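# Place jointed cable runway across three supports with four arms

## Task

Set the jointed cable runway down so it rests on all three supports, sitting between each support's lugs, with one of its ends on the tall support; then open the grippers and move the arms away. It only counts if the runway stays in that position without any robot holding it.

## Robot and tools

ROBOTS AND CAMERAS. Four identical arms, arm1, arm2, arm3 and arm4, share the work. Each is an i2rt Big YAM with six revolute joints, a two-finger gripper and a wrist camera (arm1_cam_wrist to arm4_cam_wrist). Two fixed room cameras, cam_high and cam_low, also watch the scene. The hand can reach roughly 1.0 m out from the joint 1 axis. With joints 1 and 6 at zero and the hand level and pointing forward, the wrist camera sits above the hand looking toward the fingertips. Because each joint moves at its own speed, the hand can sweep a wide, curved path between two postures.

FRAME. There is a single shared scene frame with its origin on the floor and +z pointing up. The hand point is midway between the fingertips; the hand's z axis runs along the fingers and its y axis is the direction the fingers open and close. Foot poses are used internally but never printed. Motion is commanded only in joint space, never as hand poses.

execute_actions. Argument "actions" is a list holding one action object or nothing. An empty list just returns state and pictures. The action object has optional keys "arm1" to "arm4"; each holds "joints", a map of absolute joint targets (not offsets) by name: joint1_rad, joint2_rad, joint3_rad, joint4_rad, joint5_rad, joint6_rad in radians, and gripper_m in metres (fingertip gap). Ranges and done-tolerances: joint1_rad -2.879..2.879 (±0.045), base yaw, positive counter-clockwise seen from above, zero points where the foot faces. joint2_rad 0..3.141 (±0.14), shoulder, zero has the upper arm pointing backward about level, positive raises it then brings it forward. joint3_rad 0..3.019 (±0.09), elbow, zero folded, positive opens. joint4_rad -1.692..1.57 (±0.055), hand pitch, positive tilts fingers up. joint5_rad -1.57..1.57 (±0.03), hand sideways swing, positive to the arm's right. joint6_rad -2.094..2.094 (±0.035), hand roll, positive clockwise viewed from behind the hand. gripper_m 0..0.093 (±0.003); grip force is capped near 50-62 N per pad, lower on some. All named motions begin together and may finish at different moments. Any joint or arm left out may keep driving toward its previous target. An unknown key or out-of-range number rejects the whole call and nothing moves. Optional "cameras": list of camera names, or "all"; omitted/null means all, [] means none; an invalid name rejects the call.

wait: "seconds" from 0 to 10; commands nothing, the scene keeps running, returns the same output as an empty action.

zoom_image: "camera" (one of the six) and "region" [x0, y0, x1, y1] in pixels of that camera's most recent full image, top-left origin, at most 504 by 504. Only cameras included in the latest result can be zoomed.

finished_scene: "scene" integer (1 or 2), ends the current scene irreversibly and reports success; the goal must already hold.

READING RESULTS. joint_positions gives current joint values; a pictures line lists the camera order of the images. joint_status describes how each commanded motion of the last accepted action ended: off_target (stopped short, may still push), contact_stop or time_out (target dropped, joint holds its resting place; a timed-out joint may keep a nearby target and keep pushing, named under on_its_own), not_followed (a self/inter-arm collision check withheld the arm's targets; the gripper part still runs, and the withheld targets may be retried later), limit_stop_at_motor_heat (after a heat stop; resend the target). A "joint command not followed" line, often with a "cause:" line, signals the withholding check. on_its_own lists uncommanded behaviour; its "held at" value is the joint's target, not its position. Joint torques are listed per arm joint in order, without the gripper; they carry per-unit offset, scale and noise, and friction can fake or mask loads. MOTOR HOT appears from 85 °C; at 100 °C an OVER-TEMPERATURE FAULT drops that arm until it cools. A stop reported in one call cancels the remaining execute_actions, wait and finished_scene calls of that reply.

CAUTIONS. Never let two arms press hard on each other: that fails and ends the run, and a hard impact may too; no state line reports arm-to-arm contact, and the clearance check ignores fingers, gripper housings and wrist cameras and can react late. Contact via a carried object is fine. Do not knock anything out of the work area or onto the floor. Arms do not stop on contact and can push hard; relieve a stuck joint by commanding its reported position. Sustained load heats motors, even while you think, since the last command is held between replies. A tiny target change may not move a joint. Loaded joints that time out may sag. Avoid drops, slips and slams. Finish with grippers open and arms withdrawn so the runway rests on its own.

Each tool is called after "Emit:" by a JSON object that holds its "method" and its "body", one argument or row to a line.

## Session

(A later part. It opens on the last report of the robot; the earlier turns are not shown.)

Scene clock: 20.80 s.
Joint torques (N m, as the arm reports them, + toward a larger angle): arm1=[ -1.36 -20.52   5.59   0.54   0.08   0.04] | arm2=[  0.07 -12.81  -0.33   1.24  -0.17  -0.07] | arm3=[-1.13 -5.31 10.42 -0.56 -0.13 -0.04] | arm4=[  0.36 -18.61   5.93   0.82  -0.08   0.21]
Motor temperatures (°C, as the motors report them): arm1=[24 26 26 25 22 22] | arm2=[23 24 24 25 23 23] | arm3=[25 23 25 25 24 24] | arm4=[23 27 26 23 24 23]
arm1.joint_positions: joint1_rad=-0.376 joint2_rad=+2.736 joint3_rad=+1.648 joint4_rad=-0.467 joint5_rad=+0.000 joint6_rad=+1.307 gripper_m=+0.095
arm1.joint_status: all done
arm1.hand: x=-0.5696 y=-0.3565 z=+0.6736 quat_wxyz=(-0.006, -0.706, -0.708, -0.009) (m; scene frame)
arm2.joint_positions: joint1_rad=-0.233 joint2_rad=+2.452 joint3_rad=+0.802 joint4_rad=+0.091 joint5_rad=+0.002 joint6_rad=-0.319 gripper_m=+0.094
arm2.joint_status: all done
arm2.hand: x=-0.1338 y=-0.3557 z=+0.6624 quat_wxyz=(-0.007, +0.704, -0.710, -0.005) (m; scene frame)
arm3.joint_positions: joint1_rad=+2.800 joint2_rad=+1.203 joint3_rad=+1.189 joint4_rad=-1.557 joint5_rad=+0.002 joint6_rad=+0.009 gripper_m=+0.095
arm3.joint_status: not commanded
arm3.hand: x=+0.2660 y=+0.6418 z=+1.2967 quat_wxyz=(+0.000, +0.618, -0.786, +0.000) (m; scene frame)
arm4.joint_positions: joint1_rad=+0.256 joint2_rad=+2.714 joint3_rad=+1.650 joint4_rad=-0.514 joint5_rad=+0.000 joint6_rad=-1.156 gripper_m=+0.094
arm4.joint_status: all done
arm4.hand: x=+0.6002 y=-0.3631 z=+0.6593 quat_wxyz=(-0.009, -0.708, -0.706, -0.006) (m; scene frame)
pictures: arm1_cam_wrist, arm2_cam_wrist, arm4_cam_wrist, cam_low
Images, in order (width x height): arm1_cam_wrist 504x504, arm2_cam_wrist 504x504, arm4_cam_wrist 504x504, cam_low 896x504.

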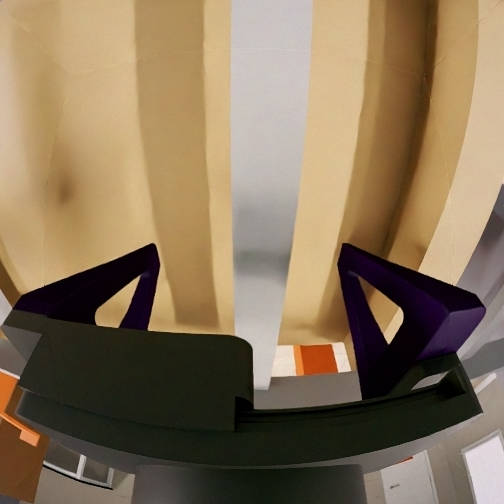

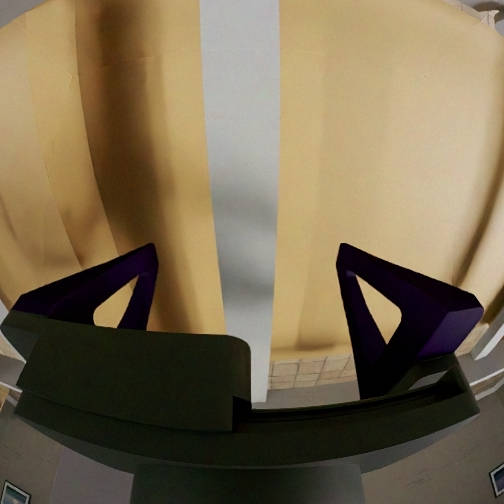

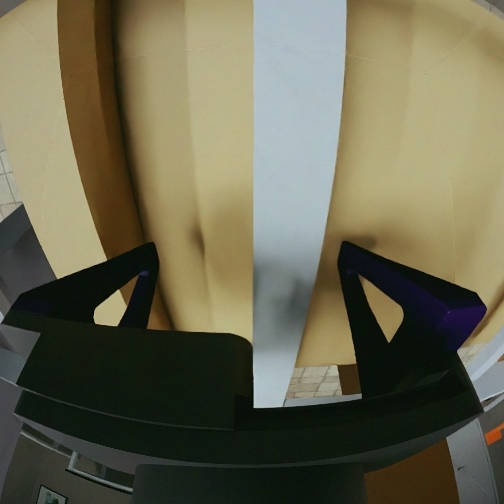

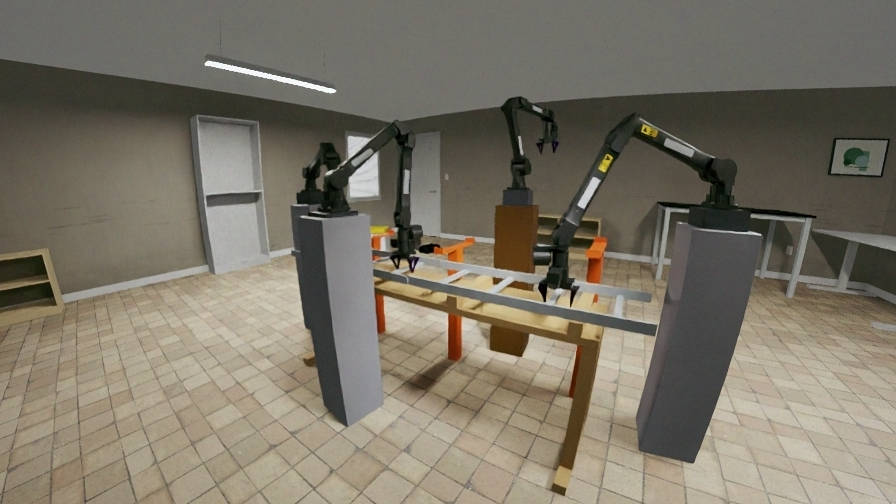

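Emit:
{"method": "execute_actions", "body": {
  "actions": [
    {"arm1":{"joints":{"joint2_rad":2.815,"joint3_rad":1.712,"joint4_rad":-0.455}},"arm2":{"joints":{"joint2_rad":2.545,"joint3_rad":0.845,"joint4_rad":0.148}},"arm4":{"joints":{"joint1_rad":0.24,"joint2_rad":2.79,"joint3_rad":1.775,"joint4_rad":-0.52}}}
  ],
  "cameras": ["arm1_cam_wrist","arm2_cam_wrist","arm4_cam_wrist"]
}}

Scene clock: 21.97 s.
Joint torques (N m, as the arm reports them, + toward a larger angle): arm1=[ -1.24 -19.65   6.01   0.55   0.07   0.04] | arm2=[  0.12 -12.46  -0.93   1.29  -0.17  -0.07] | arm3=[-1.06 -5.28 10.43 -0.54 -0.12 -0.04] | arm4=[ -0.79 -17.77   7.31   0.13  -0.08   0.22]
Motor temperatures (°C, as the motors report them): arm1=[24 26 26 25 22 22] | arm2=[23 24 24 25 23 23] | arm3=[25 23 25 25 24 24] | arm4=[23 28 26 23 24 23]
arm1.joint_positions: joint1_rad=-0.376 joint2_rad=+2.802 joint3_rad=+1.692 joint4_rad=-0.460 joint5_rad=+0.000 joint6_rad=+1.307 gripper_m=+0.095
arm1.joint_status: all done
arm1.hand: x=-0.5750 y=-0.3548 z=+0.6451 quat_wxyz=(+0.000, -0.706, -0.708, -0.006) (m; scene frame)
arm2.joint_positions: joint1_rad=-0.233 joint2_rad=+2.537 joint3_rad=+0.845 joint4_rad=+0.142 joint5_rad=+0.002 joint6_rad=-0.319 gripper_m=+0.094
arm2.joint_status: all done
arm2.hand: x=-0.1336 y=-0.3548 z=+0.6346 quat_wxyz=(-0.011, +0.704, -0.710, -0.007) (m; scene frame)
arm3.joint_positions: joint1_rad=+2.800 joint2_rad=+1.203 joint3_rad=+1.189 joint4_rad=-1.557 joint5_rad=+0.002 joint6_rad=+0.009 gripper_m=+0.095
arm3.joint_status: not commanded
arm3.hand: x=+0.2660 y=+0.6418 z=+1.2967 quat_wxyz=(+0.000, +0.618, -0.786, +0.000) (m; scene frame)
arm4.joint_positions: joint1_rad=+0.247 joint2_rad=+2.774 joint3_rad=+1.749 joint4_rad=-0.514 joint5_rad=+0.000 joint6_rad=-1.156 gripper_m=+0.094
arm4.joint_status: all done
arm4.hand: x=+0.5735 y=-0.3691 z=+0.6437 quat_wxyz=(-0.002, -0.712, -0.702, +0.012) (m; scene frame)
pictures: arm1_cam_wrist, arm2_cam_wrist, arm4_cam_wrist
Images, in order (width x height): arm1_cam_wrist 504x504, arm2_cam_wrist 504x504, arm4_cam_wrist 504x504.

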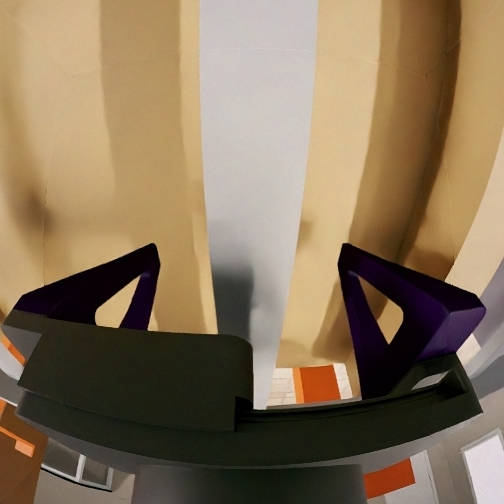

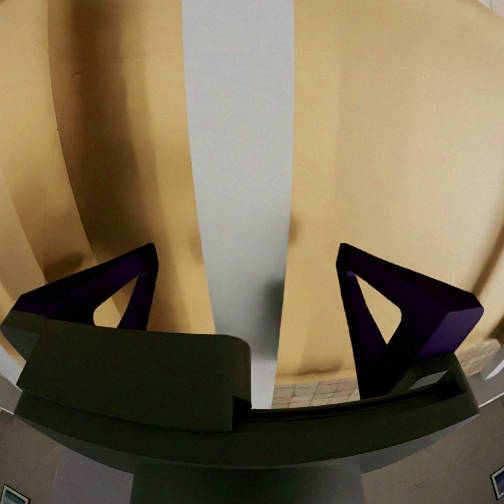

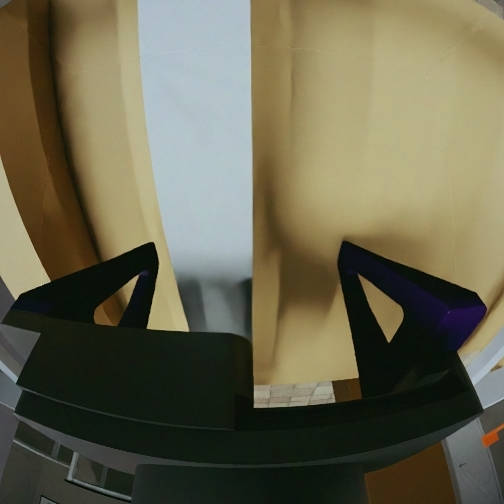

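Emit:
{"method": "execute_actions", "body": {
  "actions": [
    {"arm1":{"joints":{"gripper_m":0.0}},"arm2":{"joints":{"gripper_m":0.0}},"arm4":{"joints":{"joint3_rad":1.745,"gripper_m":0.0}}}
  ],
  "cameras": ["arm1_cam_wrist","arm2_cam_wrist","arm4_cam_wrist"]
}}

Scene clock: 22.83 s.
Joint torques (N m, as the arm reports them, + toward a larger angle): arm1=[ -1.19 -19.85   6.06   0.59   0.1   -0.09] | arm2=[  0.04 -12.65  -0.98   1.33  -0.17   0.09] | arm3=[-1.12 -5.22 10.46 -0.55 -0.12 -0.05] | arm4=[ -0.9  -17.53   5.91   0.46   0.32   0.29]
Motor temperatures (°C, as the motors report them): arm1=[24 26 26 25 22 22] | arm2=[23 24 24 25 23 23] | arm3=[25 23 25 25 24 24] | arm4=[23 28 26 23 24 23]
arm1.joint_positions: joint1_rad=-0.376 joint2_rad=+2.802 joint3_rad=+1.692 joint4_rad=-0.460 joint5_rad=+0.000 joint6_rad=+1.319 gripper_m=+0.023
arm1.joint_status: gripper_m off_target (ended at +0.023, target +0.000)
arm1.hand: x=-0.5750 y=-0.3549 z=+0.6451 quat_wxyz=(+0.000, -0.711, -0.704, -0.006) (m; scene frame)
arm2.joint_positions: joint1_rad=-0.233 joint2_rad=+2.537 joint3_rad=+0.845 joint4_rad=+0.142 joint5_rad=+0.002 joint6_rad=-0.338 gripper_m=+0.023
arm2.joint_status: gripper_m off_target (ended at +0.023, target +0.000)
arm2.hand: x=-0.1336 y=-0.3548 z=+0.6346 quat_wxyz=(-0.011, +0.710, -0.704, -0.007) (m; scene frame)
arm3.joint_positions: joint1_rad=+2.800 joint2_rad=+1.203 joint3_rad=+1.189 joint4_rad=-1.557 joint5_rad=+0.002 joint6_rad=+0.009 gripper_m=+0.095
arm3.joint_status: not commanded
arm3.hand: x=+0.2660 y=+0.6418 z=+1.2967 quat_wxyz=(+0.000, +0.618, -0.786, +0.000) (m; scene frame)
arm4.joint_positions: joint1_rad=+0.250 joint2_rad=+2.775 joint3_rad=+1.734 joint4_rad=-0.524 joint5_rad=-0.009 joint6_rad=-1.164 gripper_m=+0.023
arm4.joint_status: gripper_m off_target (ended at +0.023, target +0.000); the others done
arm4.hand: x=+0.5849 y=-0.3677 z=+0.6407 quat_wxyz=(-0.011, -0.708, -0.706, +0.002) (m; scene frame)
pictures: arm1_cam_wrist, arm2_cam_wrist, arm4_cam_wrist
Images, in order (width x height): arm1_cam_wrist 504x504, arm2_cam_wrist 504x504, arm4_cam_wrist 504x504.

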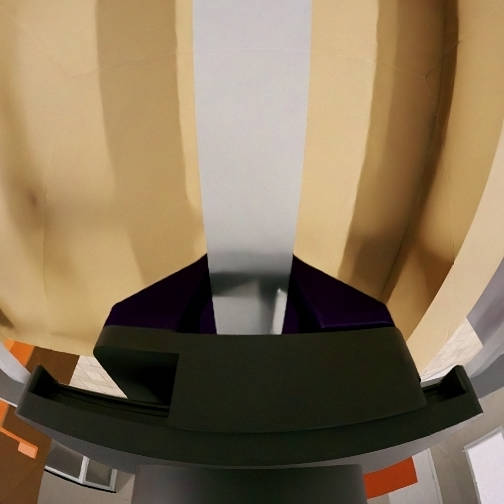

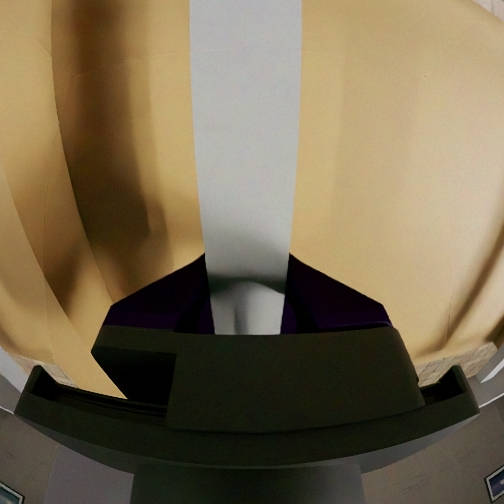

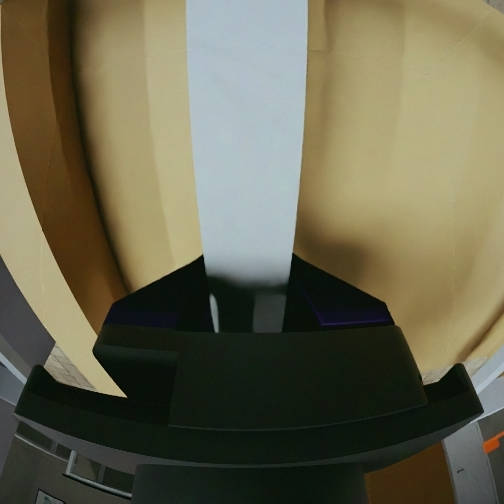

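Emit:
{"method": "execute_actions", "body": {
  "actions": [
    {"arm1":{"joints":{"joint2_rad":2.39,"joint3_rad":1.48,"joint4_rad":-0.63}},"arm2":{"joints":{"joint2_rad":1.935,"joint3_rad":0.66,"joint4_rad":-0.27}},"arm4":{"joints":{"joint2_rad":2.365,"joint3_rad":1.51,"joint4_rad":-0.675}}}
  ],
  "cameras": ["cam_low"]
}}

Emit:
{"method": "execute_actions", "body": {
  "actions": [
    {"arm1":{"joints":{"joint2_rad":2.055,"joint3_rad":1.47,"joint4_rad":-0.945}},"arm2":{"joints":{"joint2_rad":1.42,"joint3_rad":0.755,"joint4_rad":-0.88}},"arm4":{"joints":{"joint2_rad":2.05,"joint3_rad":1.52,"joint4_rad":-0.995}}}
  ]
}}

Scene clock: 25.63 s.
Joint torques (N m, as the arm reports them, + toward a larger angle): arm1=[ -0.76 -24.32   5.52  -1.2   -0.06   0.11] | arm2=[  0.17 -17.6    1.04  -0.73  -0.53   0.22] | arm3=[-1.22 -5.3  10.46 -0.56 -0.13 -0.04] | arm4=[  0.07 -23.99   5.49  -2.01  -0.18   0.6 ]
Motor temperatures (°C, as the motors report them): arm1=[24 27 25 25 22 22] | arm2=[23 24 24 25 23 23] | arm3=[25 23 26 25 24 24] | arm4=[23 28 26 23 24 23]
arm1.joint_positions: joint1_rad=-0.381 joint2_rad=+2.450 joint3_rad=+1.481 joint4_rad=-0.595 joint5_rad=+0.004 joint6_rad=+1.300 gripper_m=+0.023
arm1.joint_status: all done
arm1.hand: x=-0.5747 y=-0.3604 z=+0.7991 quat_wxyz=(-0.003, -0.706, -0.709, -0.005) (m; scene frame)
arm2.joint_positions: joint1_rad=-0.234 joint2_rad=+2.019 joint3_rad=+0.673 joint4_rad=-0.219 joint5_rad=+0.011 joint6_rad=-0.354 gripper_m=+0.023
arm2.joint_status: all done
arm2.hand: x=-0.1307 y=-0.3538 z=+0.7941 quat_wxyz=(-0.006, +0.716, -0.698, +0.000) (m; scene frame)
arm3.joint_positions: joint1_rad=+2.800 joint2_rad=+1.203 joint3_rad=+1.189 joint4_rad=-1.557 joint5_rad=+0.002 joint6_rad=+0.009 gripper_m=+0.095
arm3.joint_status: not commanded
arm3.hand: x=+0.2660 y=+0.6418 z=+1.2967 quat_wxyz=(+0.000, +0.618, -0.786, +0.000) (m; scene frame)
arm4.joint_positions: joint1_rad=+0.237 joint2_rad=+2.458 joint3_rad=+1.512 joint4_rad=-0.612 joint5_rad=+0.002 joint6_rad=-1.191 gripper_m=+0.023
arm4.joint_status: joint4_rad time_out (moved -0.088 of -0.151); the others done
arm4.on_its_own: joint4_rad reads -0.612 and still pushes toward -0.675 since a time_out
arm4.hand: x=+0.5880 y=-0.3545 z=+0.7746 quat_wxyz=(-0.005, -0.703, -0.711, +0.003) (m; scene frame)
pictures: cam_low
Images, in order (width x height): cam_low 896x504.

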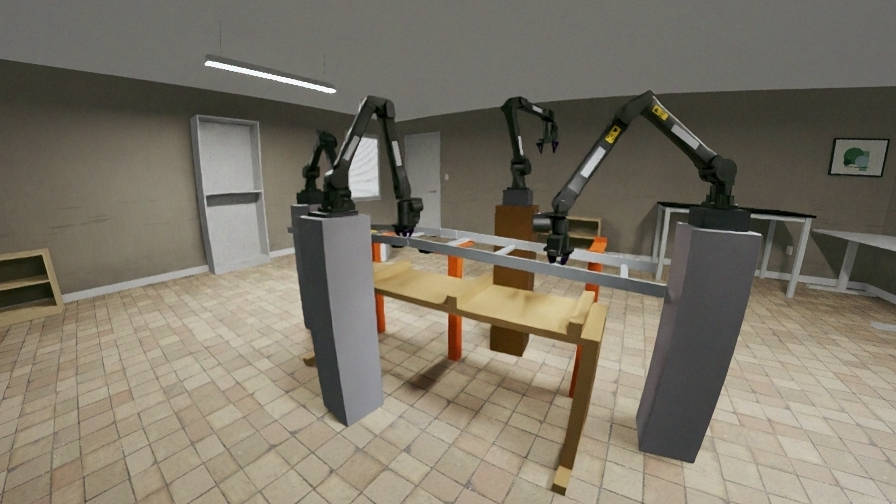

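not run: a stop came earlier in this reply.

Emit:
{"method": "execute_actions", "body": {
  "actions": [
    {"arm1":{"joints":{"joint2_rad":2.0,"joint3_rad":1.46,"joint4_rad":-0.97}},"arm2":{"joints":{"joint2_rad":1.36,"joint3_rad":0.745,"joint4_rad":-0.93}},"arm4":{"joints":{"joint2_rad":1.98,"joint3_rad":1.51,"joint4_rad":-1.05}}}
  ]
}}

Scene clock: 28.43 s.
Joint torques (N m, as the arm reports them, + toward a larger angle): arm1=[  1.46 -24.6    9.42  -1.42  -0.23   0.45] | arm2=[  0.25 -13.48   9.29  -1.95  -0.77   0.31] | arm3=[-1.08 -5.18 10.41 -0.57 -0.13 -0.04] | arm4=[ -0.82 -24.81   9.75  -2.74  -0.14   0.58]
Motor temperatures (°C, as the motors report them): arm1=[24 27 26 25 22 22] | arm2=[23 24 24 25 23 23] | arm3=[25 23 26 25 24 24] | arm4=[23 29 26 23 24 23]
arm1.joint_positions: joint1_rad=-0.408 joint2_rad=+2.082 joint3_rad=+1.444 joint4_rad=-0.931 joint5_rad=+0.009 joint6_rad=+1.266 gripper_m=+0.023
arm1.joint_status: all done
arm1.hand: x=-0.5812 y=-0.3773 z=+0.9941 quat_wxyz=(-0.002, -0.703, -0.711, -0.002) (m; scene frame)
arm2.joint_positions: joint1_rad=-0.234 joint2_rad=+1.433 joint3_rad=+0.709 joint4_rad=-0.846 joint5_rad=+0.017 joint6_rad=-0.364 gripper_m=+0.023
arm2.joint_status: joint4_rad time_out (moved -0.626 of -0.711); the others done
arm2.on_its_own: joint4_rad reads -0.846 and still pushes toward -0.930 since a time_out
arm2.hand: x=-0.1324 y=-0.3652 z=+0.9858 quat_wxyz=(-0.005, +0.720, -0.694, +0.004) (m; scene frame)
arm3.joint_positions: joint1_rad=+2.800 joint2_rad=+1.203 joint3_rad=+1.189 joint4_rad=-1.557 joint5_rad=+0.002 joint6_rad=+0.009 gripper_m=+0.095
arm3.joint_status: not commanded
arm3.hand: x=+0.2660 y=+0.6418 z=+1.2967 quat_wxyz=(+0.000, +0.618, -0.786, +0.000) (m; scene frame)
arm4.joint_positions: joint1_rad=+0.248 joint2_rad=+2.104 joint3_rad=+1.491 joint4_rad=-0.969 joint5_rad=+0.001 joint6_rad=-1.191 gripper_m=+0.023
arm4.joint_status: joint4_rad off_target (ended at -0.970, target -1.050); the others done
arm4.hand: x=+0.5899 y=-0.3576 z=+0.9693 quat_wxyz=(-0.010, -0.699, -0.715, -0.009) (m; scene frame)
pictures: arm1_cam_wrist, arm2_cam_wrist, arm3_cam_wrist, arm4_cam_wrist, cam_high, cam_low
Images, in order (width x height): arm1_cam_wrist 504x504, arm2_cam_wrist 504x504, arm3_cam_wrist 504x504, arm4_cam_wrist 504x504, cam_high 896x504, cam_low 896x504.

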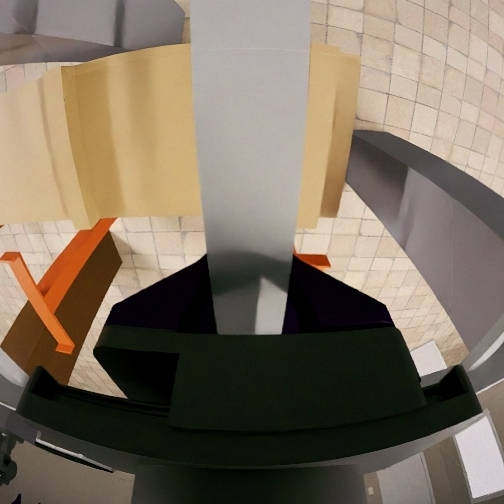

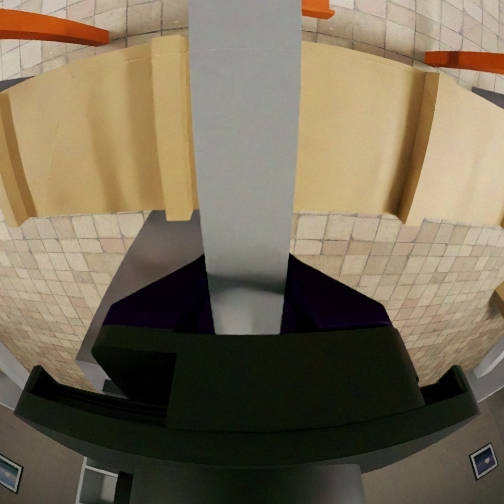

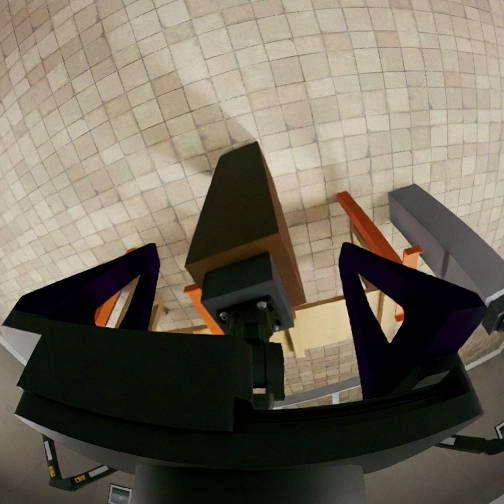

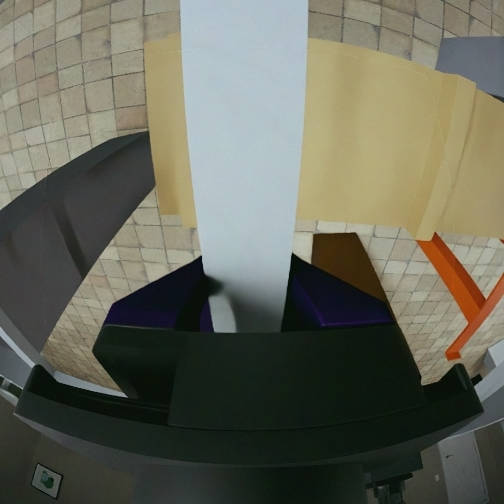

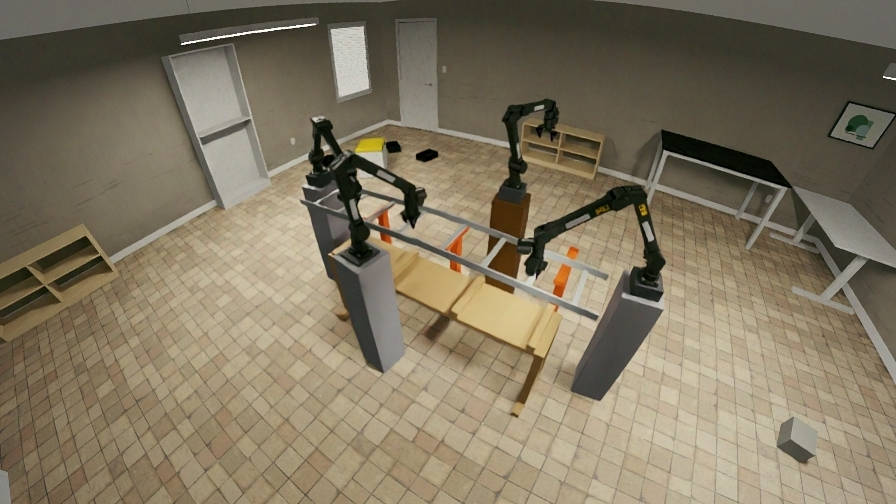

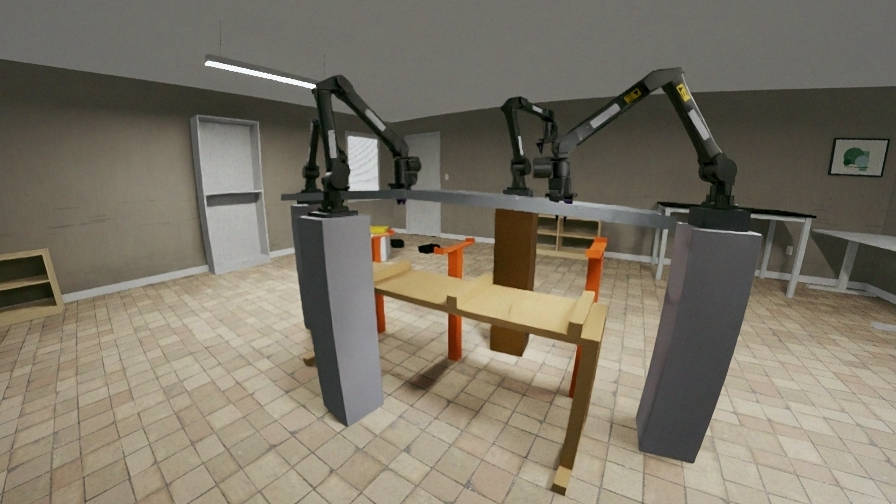

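Emit:
{"method": "execute_actions", "body": {
  "actions": [
    {"arm1":{"joints":{"joint1_rad":-0.105,"joint2_rad":1.945,"joint3_rad":1.395,"joint4_rad":-0.96,"joint6_rad":1.582}},"arm2":{"joints":{"joint1_rad":-0.124,"joint2_rad":1.68,"joint3_rad":1.2,"joint4_rad":-1.03,"joint6_rad":-0.221}},"arm4":{"joints":{"joint1_rad":-0.005,"joint2_rad":1.83,"joint3_rad":1.315,"joint4_rad":-0.98,"joint6_rad":-1.408}}}
  ],
  "cameras": ["cam_high","cam_low"]
}}

Scene clock: 31.50 s.
Joint torques (N m, as the arm reports them, + toward a larger angle): arm1=[  0.95 -26.28   8.38  -2.13  -0.47   0.15] | arm2=[  1.47 -23.6    9.89  -1.32  -0.52   0.33] | arm3=[-1.08 -5.3  10.44 -0.56 -0.13 -0.04] | arm4=[ -0.46 -24.99   8.5   -2.85   0.66   0.33]
Motor temperatures (°C, as the motors report them): arm1=[24 28 26 26 23 22] | arm2=[23 24 25 25 23 23] | arm3=[25 23 26 25 24 24] | arm4=[23 29 26 23 24 23]
arm1.joint_positions: joint1_rad=-0.122 joint2_rad=+2.056 joint3_rad=+1.389 joint4_rad=-0.907 joint5_rad=+0.017 joint6_rad=+1.562 gripper_m=+0.023
arm1.joint_status: all done
arm1.hand: x=-0.5721 y=-0.2172 z=+0.9932 quat_wxyz=(-0.004, -0.707, -0.707, +0.002) (m; scene frame)
arm2.joint_positions: joint1_rad=-0.145 joint2_rad=+1.803 joint3_rad=+1.159 joint4_rad=-0.965 joint5_rad=+0.011 joint6_rad=-0.262 gripper_m=+0.023
arm2.joint_status: joint4_rad time_out (moved -0.119 of -0.184); joint6_rad time_out (moved +0.103 of +0.143); the others done
arm2.on_its_own: joint4_rad reads -0.965 and still pushes toward -1.030 since a time_out; joint6_rad reads -0.262 and still pushes toward -0.221 since a time_out
arm2.hand: x=-0.1260 y=-0.2130 z=+0.9793 quat_wxyz=(+0.012, +0.715, -0.699, +0.011) (m; scene frame)
arm3.joint_positions: joint1_rad=+2.800 joint2_rad=+1.203 joint3_rad=+1.189 joint4_rad=-1.557 joint5_rad=+0.002 joint6_rad=+0.009 gripper_m=+0.095
arm3.joint_status: not commanded
arm3.hand: x=+0.2660 y=+0.6418 z=+1.2967 quat_wxyz=(+0.000, +0.618, -0.786, +0.000) (m; scene frame)
arm4.joint_positions: joint1_rad=-0.001 joint2_rad=+1.980 joint3_rad=+1.305 joint4_rad=-0.895 joint5_rad=-0.016 joint6_rad=-1.430 gripper_m=+0.023
arm4.joint_status: joint2_rad time_out (moved -0.124 of -0.274); joint4_rad time_out (moved +0.074 of -0.011); the others done
arm4.on_its_own: joint2_rad reads +1.980 and still pushes toward +1.830 since a time_out; joint4_rad reads -0.895 and still pushes toward -0.980 since a time_out
arm4.hand: x=+0.5990 y=-0.2141 z=+0.9786 quat_wxyz=(-0.014, -0.703, -0.711, +0.002) (m; scene frame)
pictures: cam_high, cam_low
Images, in order (width x height): cam_high 896x504, cam_low 896x504.

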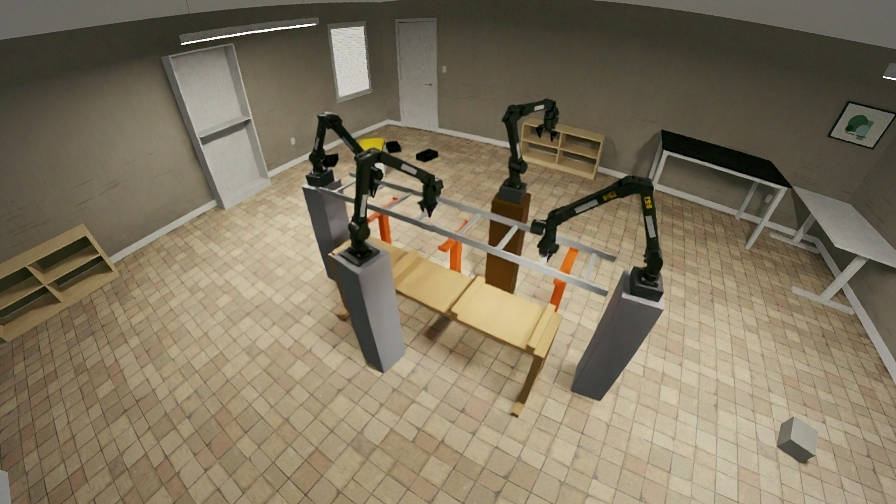

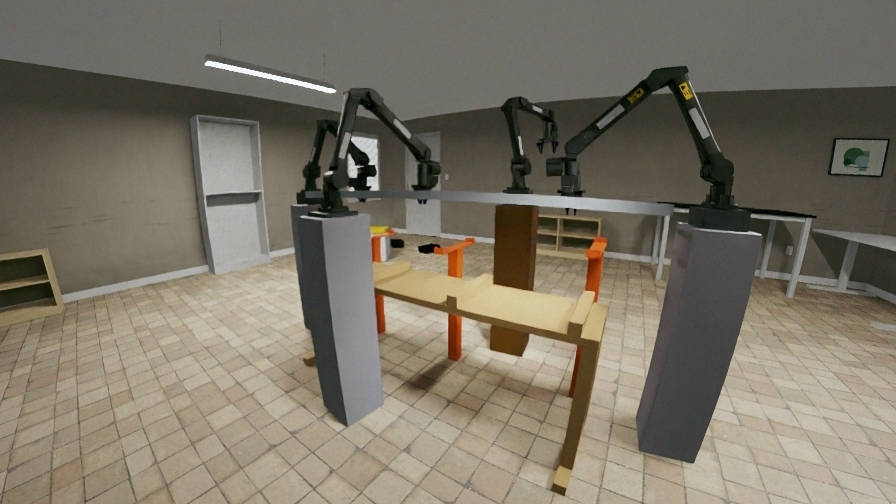

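Emit:
{"method": "execute_actions", "body": {
  "actions": [
    {"arm1":{"joints":{"joint1_rad":0.185,"joint2_rad":1.975,"joint3_rad":1.455,"joint4_rad":-0.99,"joint6_rad":1.87}},"arm2":{"joints":{"joint1_rad":-0.055,"joint2_rad":2.01,"joint3_rad":1.78,"joint4_rad":-1.25,"joint6_rad":-0.15}},"arm4":{"joints":{"joint1_rad":-0.304,"joint2_rad":1.87,"joint3_rad":1.33,"joint4_rad":-0.97,"joint6_rad":-1.715}}}
  ]
}}

Scene clock: 34.27 s.
Joint torques (N m, as the arm reports them, + toward a larger angle): arm1=[  2.23 -26.27  10.53  -2.66  -0.73   0.27] | arm2=[  1.14 -29.76  13.74  -1.19   0.07   0.29] | arm3=[-1.07 -5.24 10.45 -0.56 -0.13 -0.04] | arm4=[ -1.94 -24.08   7.53  -2.9    1.35   0.04]
Motor temperatures (°C, as the motors report them): arm1=[24 28 26 26 23 22] | arm2=[23 25 26 25 23 23] | arm3=[25 23 26 25 24 24] | arm4=[23 30 27 23 25 23]
arm1.joint_positions: joint1_rad=+0.152 joint2_rad=+2.082 joint3_rad=+1.424 joint4_rad=-0.926 joint5_rad=+0.024 joint6_rad=+1.840 gripper_m=+0.023
arm1.joint_status: joint4_rad time_out (moved -0.019 of -0.083); the others done
arm1.on_its_own: joint4_rad reads -0.926 and still pushes toward -0.990 since a time_out
arm1.hand: x=-0.5830 y=-0.0649 z=+0.9913 quat_wxyz=(-0.007, -0.708, -0.706, +0.006) (m; scene frame)
arm2.joint_positions: joint1_rad=-0.070 joint2_rad=+2.142 joint3_rad=+1.702 joint4_rad=-1.190 joint5_rad=-0.003 joint6_rad=-0.185 gripper_m=+0.023
arm2.joint_status: joint4_rad time_out (moved -0.225 of -0.285); joint6_rad time_out (moved +0.076 of +0.112); the others done
arm2.on_its_own: joint4_rad reads -1.190 and still pushes toward -1.250 since a time_out; joint6_rad reads -0.185 and still pushes toward -0.150 since a time_out
arm2.hand: x=-0.1393 y=-0.0635 z=+0.9767 quat_wxyz=(+0.023, +0.714, -0.699, +0.012) (m; scene frame)
arm3.joint_positions: joint1_rad=+2.800 joint2_rad=+1.203 joint3_rad=+1.189 joint4_rad=-1.557 joint5_rad=+0.002 joint6_rad=+0.009 gripper_m=+0.095
arm3.joint_status: not commanded
arm3.hand: x=+0.2660 y=+0.6418 z=+1.2967 quat_wxyz=(+0.000, +0.618, -0.786, +0.000) (m; scene frame)
arm4.joint_positions: joint1_rad=-0.282 joint2_rad=+2.002 joint3_rad=+1.331 joint4_rad=-0.886 joint5_rad=-0.031 joint6_rad=-1.711 gripper_m=+0.023
arm4.joint_status: joint4_rad time_out (moved +0.010 of -0.075); the others done
arm4.on_its_own: joint4_rad reads -0.886 and still pushes toward -0.970 since a time_out
arm4.hand: x=+0.5848 y=-0.0658 z=+0.9739 quat_wxyz=(-0.012, -0.702, -0.712, +0.014) (m; scene frame)
pictures: arm1_cam_wrist, arm2_cam_wrist, arm3_cam_wrist, arm4_cam_wrist, cam_high, cam_low
Images, in order (width x height): arm1_cam_wrist 504x504, arm2_cam_wrist 504x504, arm3_cam_wrist 504x504, arm4_cam_wrist 504x504, cam_high 896x504, cam_low 896x504.

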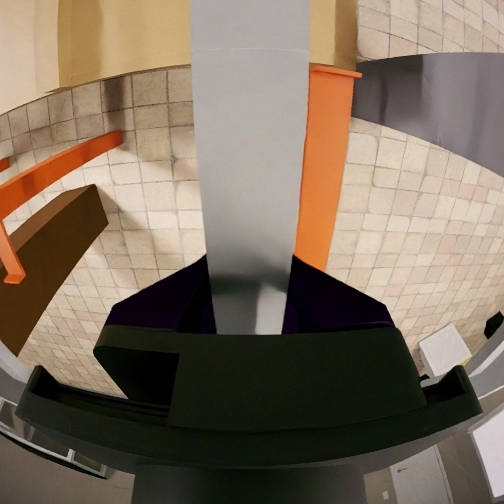

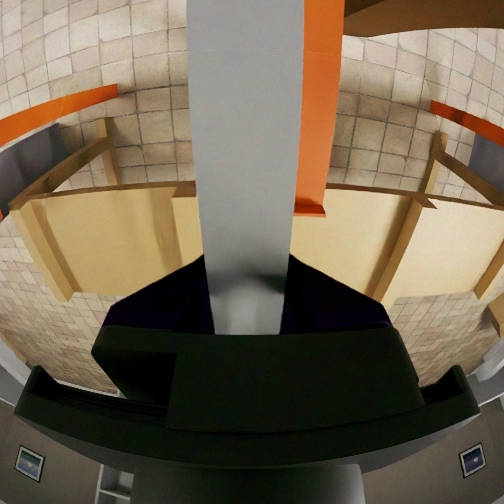

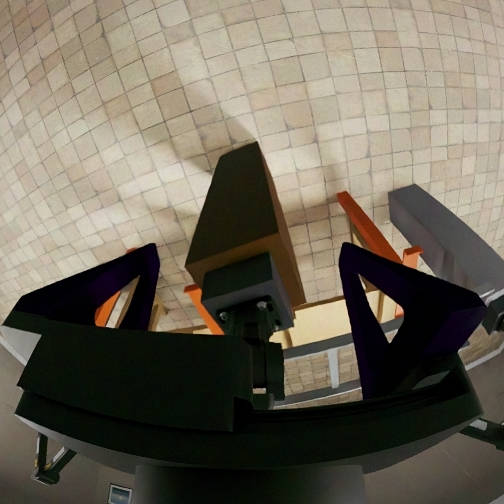

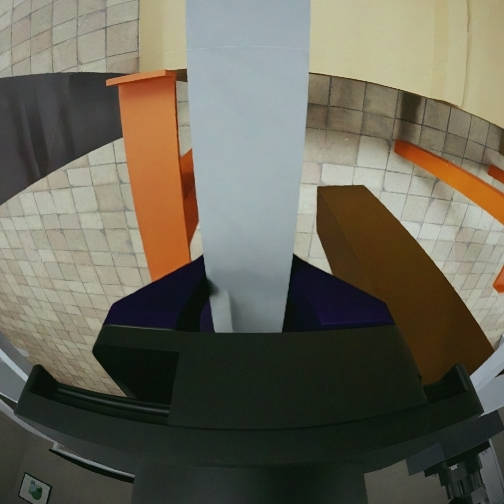

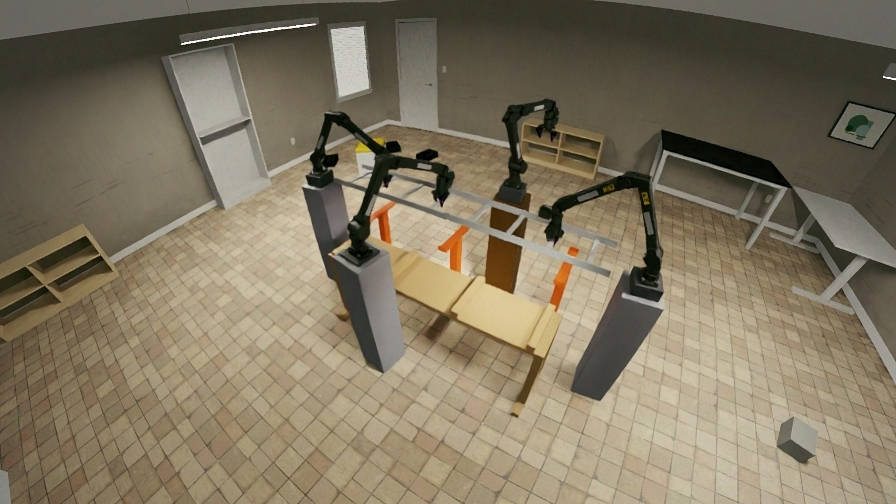

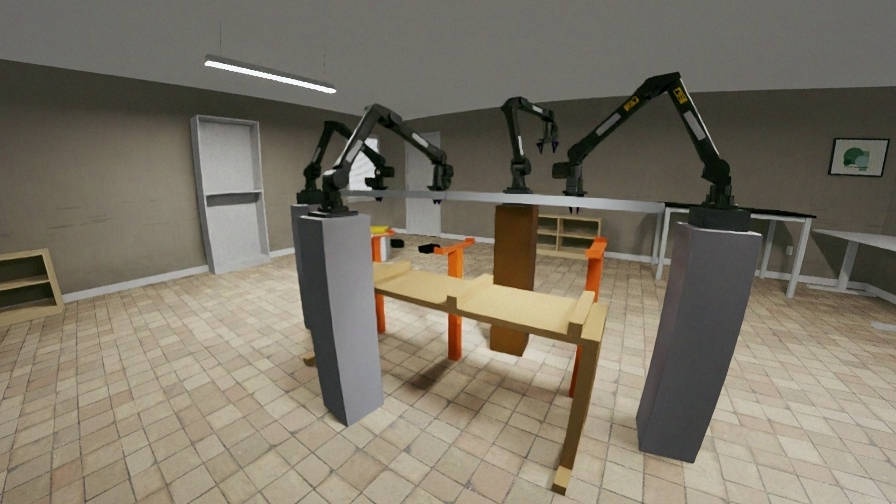

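Emit:
{"method": "execute_actions", "body": {
  "actions": [
    {"arm1":{"joints":{"joint1_rad":0.305,"joint2_rad":2.14,"joint3_rad":1.545,"joint4_rad":-0.9,"joint6_rad":1.98}},"arm2":{"joints":{"joint1_rad":-0.035,"joint2_rad":2.235,"joint3_rad":2.04,"joint4_rad":-1.23,"joint6_rad":-0.13}},"arm4":{"joints":{"joint1_rad":-0.435,"joint2_rad":1.985,"joint3_rad":1.32,"joint4_rad":-0.855,"joint6_rad":-1.82}}}
  ]
}}

Scene clock: 37.07 s.
Joint torques (N m, as the arm reports them, + toward a larger angle): arm1=[  3.94 -29.19   9.25  -2.67  -0.76   0.37] | arm2=[  2.49 -34.92  14.68  -0.96   0.06   0.41] | arm3=[-1.01 -5.27 10.44 -0.54 -0.13 -0.04] | arm4=[ -3.12 -25.17   5.69  -2.9    1.3    0.15]
Motor temperatures (°C, as the motors report them): arm1=[24 28 26 26 23 22] | arm2=[23 26 27 25 23 23] | arm3=[25 23 26 25 24 24] | arm4=[23 30 26 23 25 23]
arm1.joint_positions: joint1_rad=+0.251 joint2_rad=+2.270 joint3_rad=+1.522 joint4_rad=-0.836 joint5_rad=+0.025 joint6_rad=+1.941 gripper_m=+0.023
arm1.joint_status: joint1_rad time_out (moved +0.099 of +0.153); joint4_rad time_out (moved +0.090 of +0.026); joint6_rad time_out (moved +0.100 of +0.140); the others done
arm1.on_its_own: joint1_rad reads +0.251 and still pushes toward +0.305 since a time_out; joint4_rad reads -0.836 and still pushes toward -0.900 since a time_out; joint6_rad reads +1.941 and still pushes toward +1.980 since a time_out
arm1.hand: x=-0.5723 y=-0.0008 z=+0.9148 quat_wxyz=(-0.008, -0.708, -0.706, +0.005) (m; scene frame)
arm2.joint_positions: joint1_rad=-0.066 joint2_rad=+2.397 joint3_rad=+1.949 joint4_rad=-1.174 joint5_rad=-0.003 joint6_rad=-0.180 gripper_m=+0.023
arm2.joint_status: joint2_rad time_out (moved +0.256 of +0.093); joint3_rad time_out (moved +0.247 of +0.338); joint4_rad time_out (moved +0.016 of -0.040); joint6_rad time_out (moved +0.005 of +0.055); the others done
arm2.on_its_own: joint2_rad reads +2.397 and still pushes toward +2.235 since a time_out; joint3_rad reads +1.949 and still pushes toward +2.040 since a time_out; joint4_rad reads -1.174 and still pushes toward -1.230 since a time_out; joint6_rad reads -0.180 and still pushes toward -0.130 since a time_out
arm2.hand: x=-0.1317 y=-0.0005 z=+0.8983 quat_wxyz=(+0.021, +0.714, -0.700, +0.010) (m; scene frame)
arm3.joint_positions: joint1_rad=+2.800 joint2_rad=+1.203 joint3_rad=+1.189 joint4_rad=-1.557 joint5_rad=+0.002 joint6_rad=+0.009 gripper_m=+0.095
arm3.joint_status: not commanded
arm3.hand: x=+0.2660 y=+0.6418 z=+1.2967 quat_wxyz=(+0.000, +0.618, -0.786, +0.000) (m; scene frame)
arm4.joint_positions: joint1_rad=-0.399 joint2_rad=+2.125 joint3_rad=+1.332 joint4_rad=-0.770 joint5_rad=-0.030 joint6_rad=-1.826 gripper_m=+0.023
arm4.joint_status: joint2_rad time_out (moved +0.123 of -0.017); joint4_rad time_out (moved +0.116 of +0.031); the others done
arm4.on_its_own: joint4_rad reads -0.770 and still pushes toward -0.855 since a time_out
arm4.hand: x=+0.5930 y=-0.0027 z=+0.9094 quat_wxyz=(-0.012, -0.703, -0.711, +0.012) (m; scene frame)
pictures: arm1_cam_wrist, arm2_cam_wrist, arm3_cam_wrist, arm4_cam_wrist, cam_high, cam_low
Images, in order (width x height): arm1_cam_wrist 504x504, arm2_cam_wrist 504x504, arm3_cam_wrist 504x504, arm4_cam_wrist 504x504, cam_high 896x504, cam_low 896x504.

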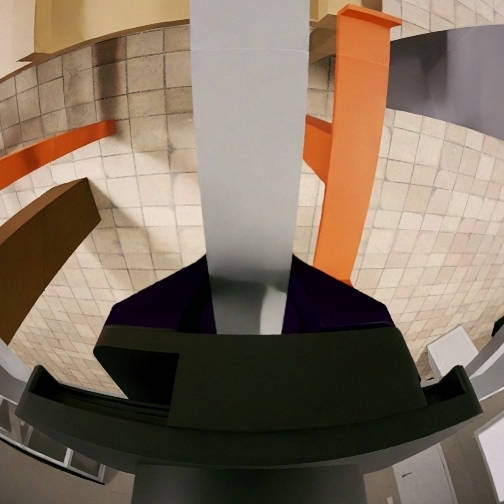

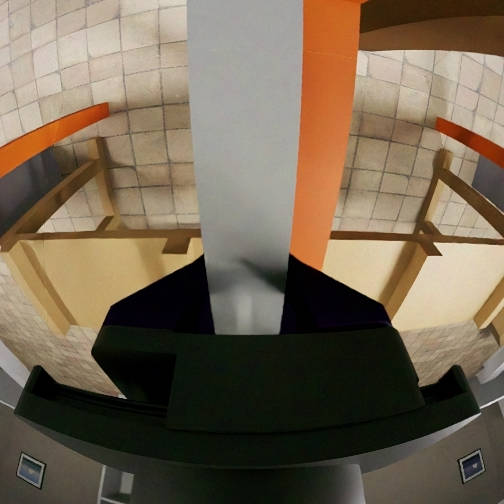

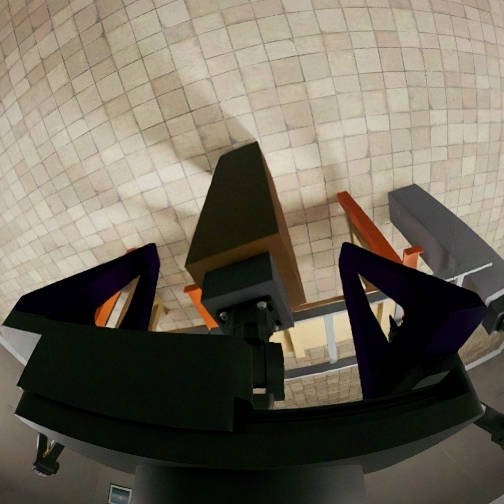

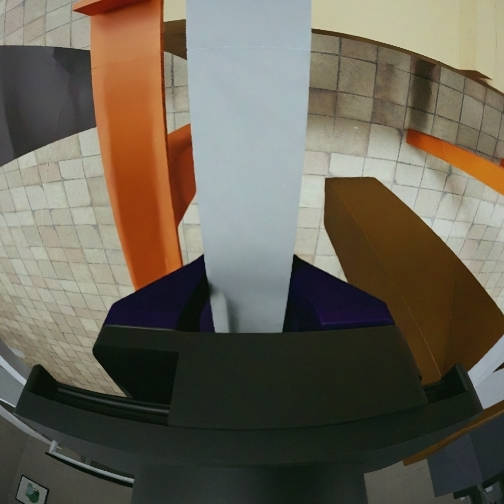

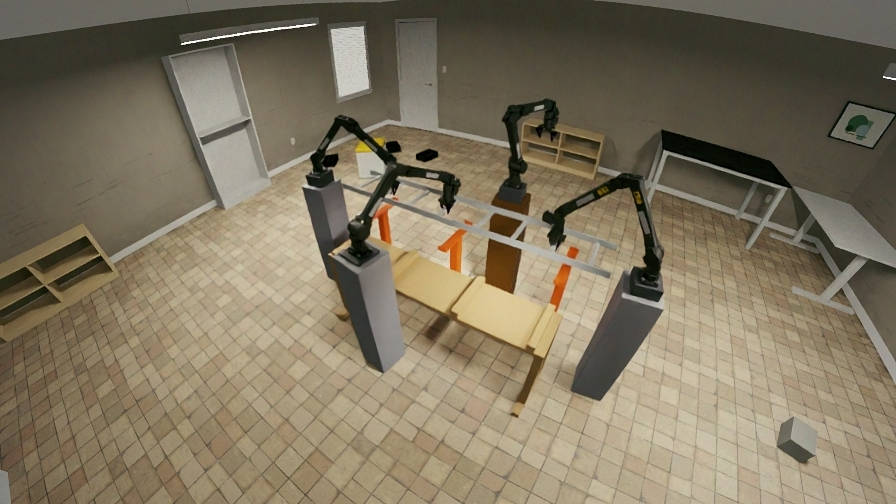

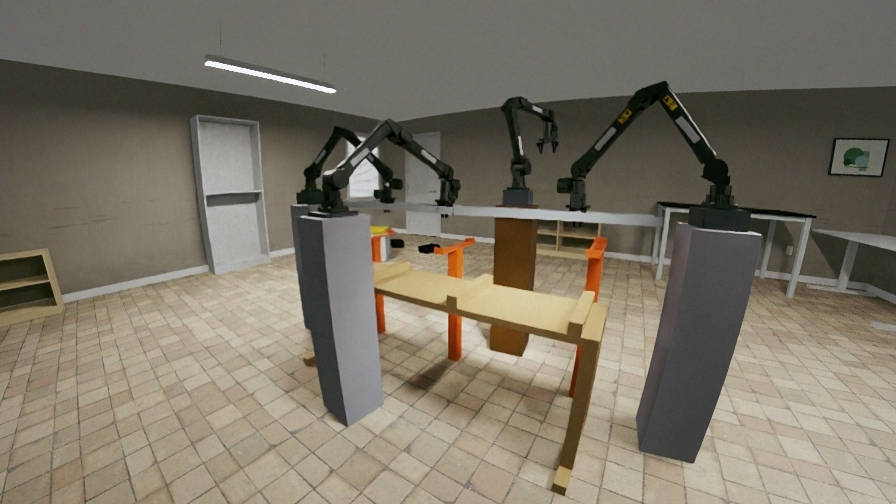

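Emit:
{"method": "zoom_image", "body": {
  "camera": "cam_high",
  "region": [330,170,630,320]
}}

Emit:
{"method": "zoom_image", "body": {
  "camera": "arm3_cam_wrist",
  "region": [300,170,504,400]
}}

Region (330, 170, 630, 320) of cam_high's 896x504 image, scaled by 1.680, with more detail than that image has.

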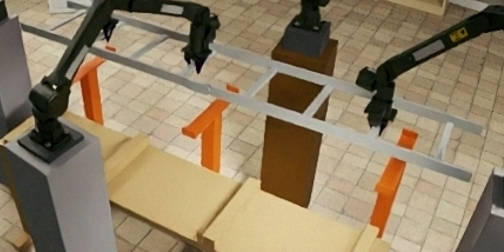

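Region (300, 170, 504, 400) of arm3_cam_wrist's 504x504 image, scaled by 2.191, with more detail than that image has; it fills the left 447 columns of this view, and the rest is white.

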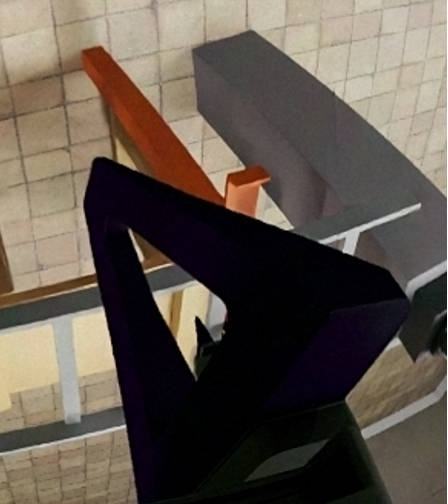

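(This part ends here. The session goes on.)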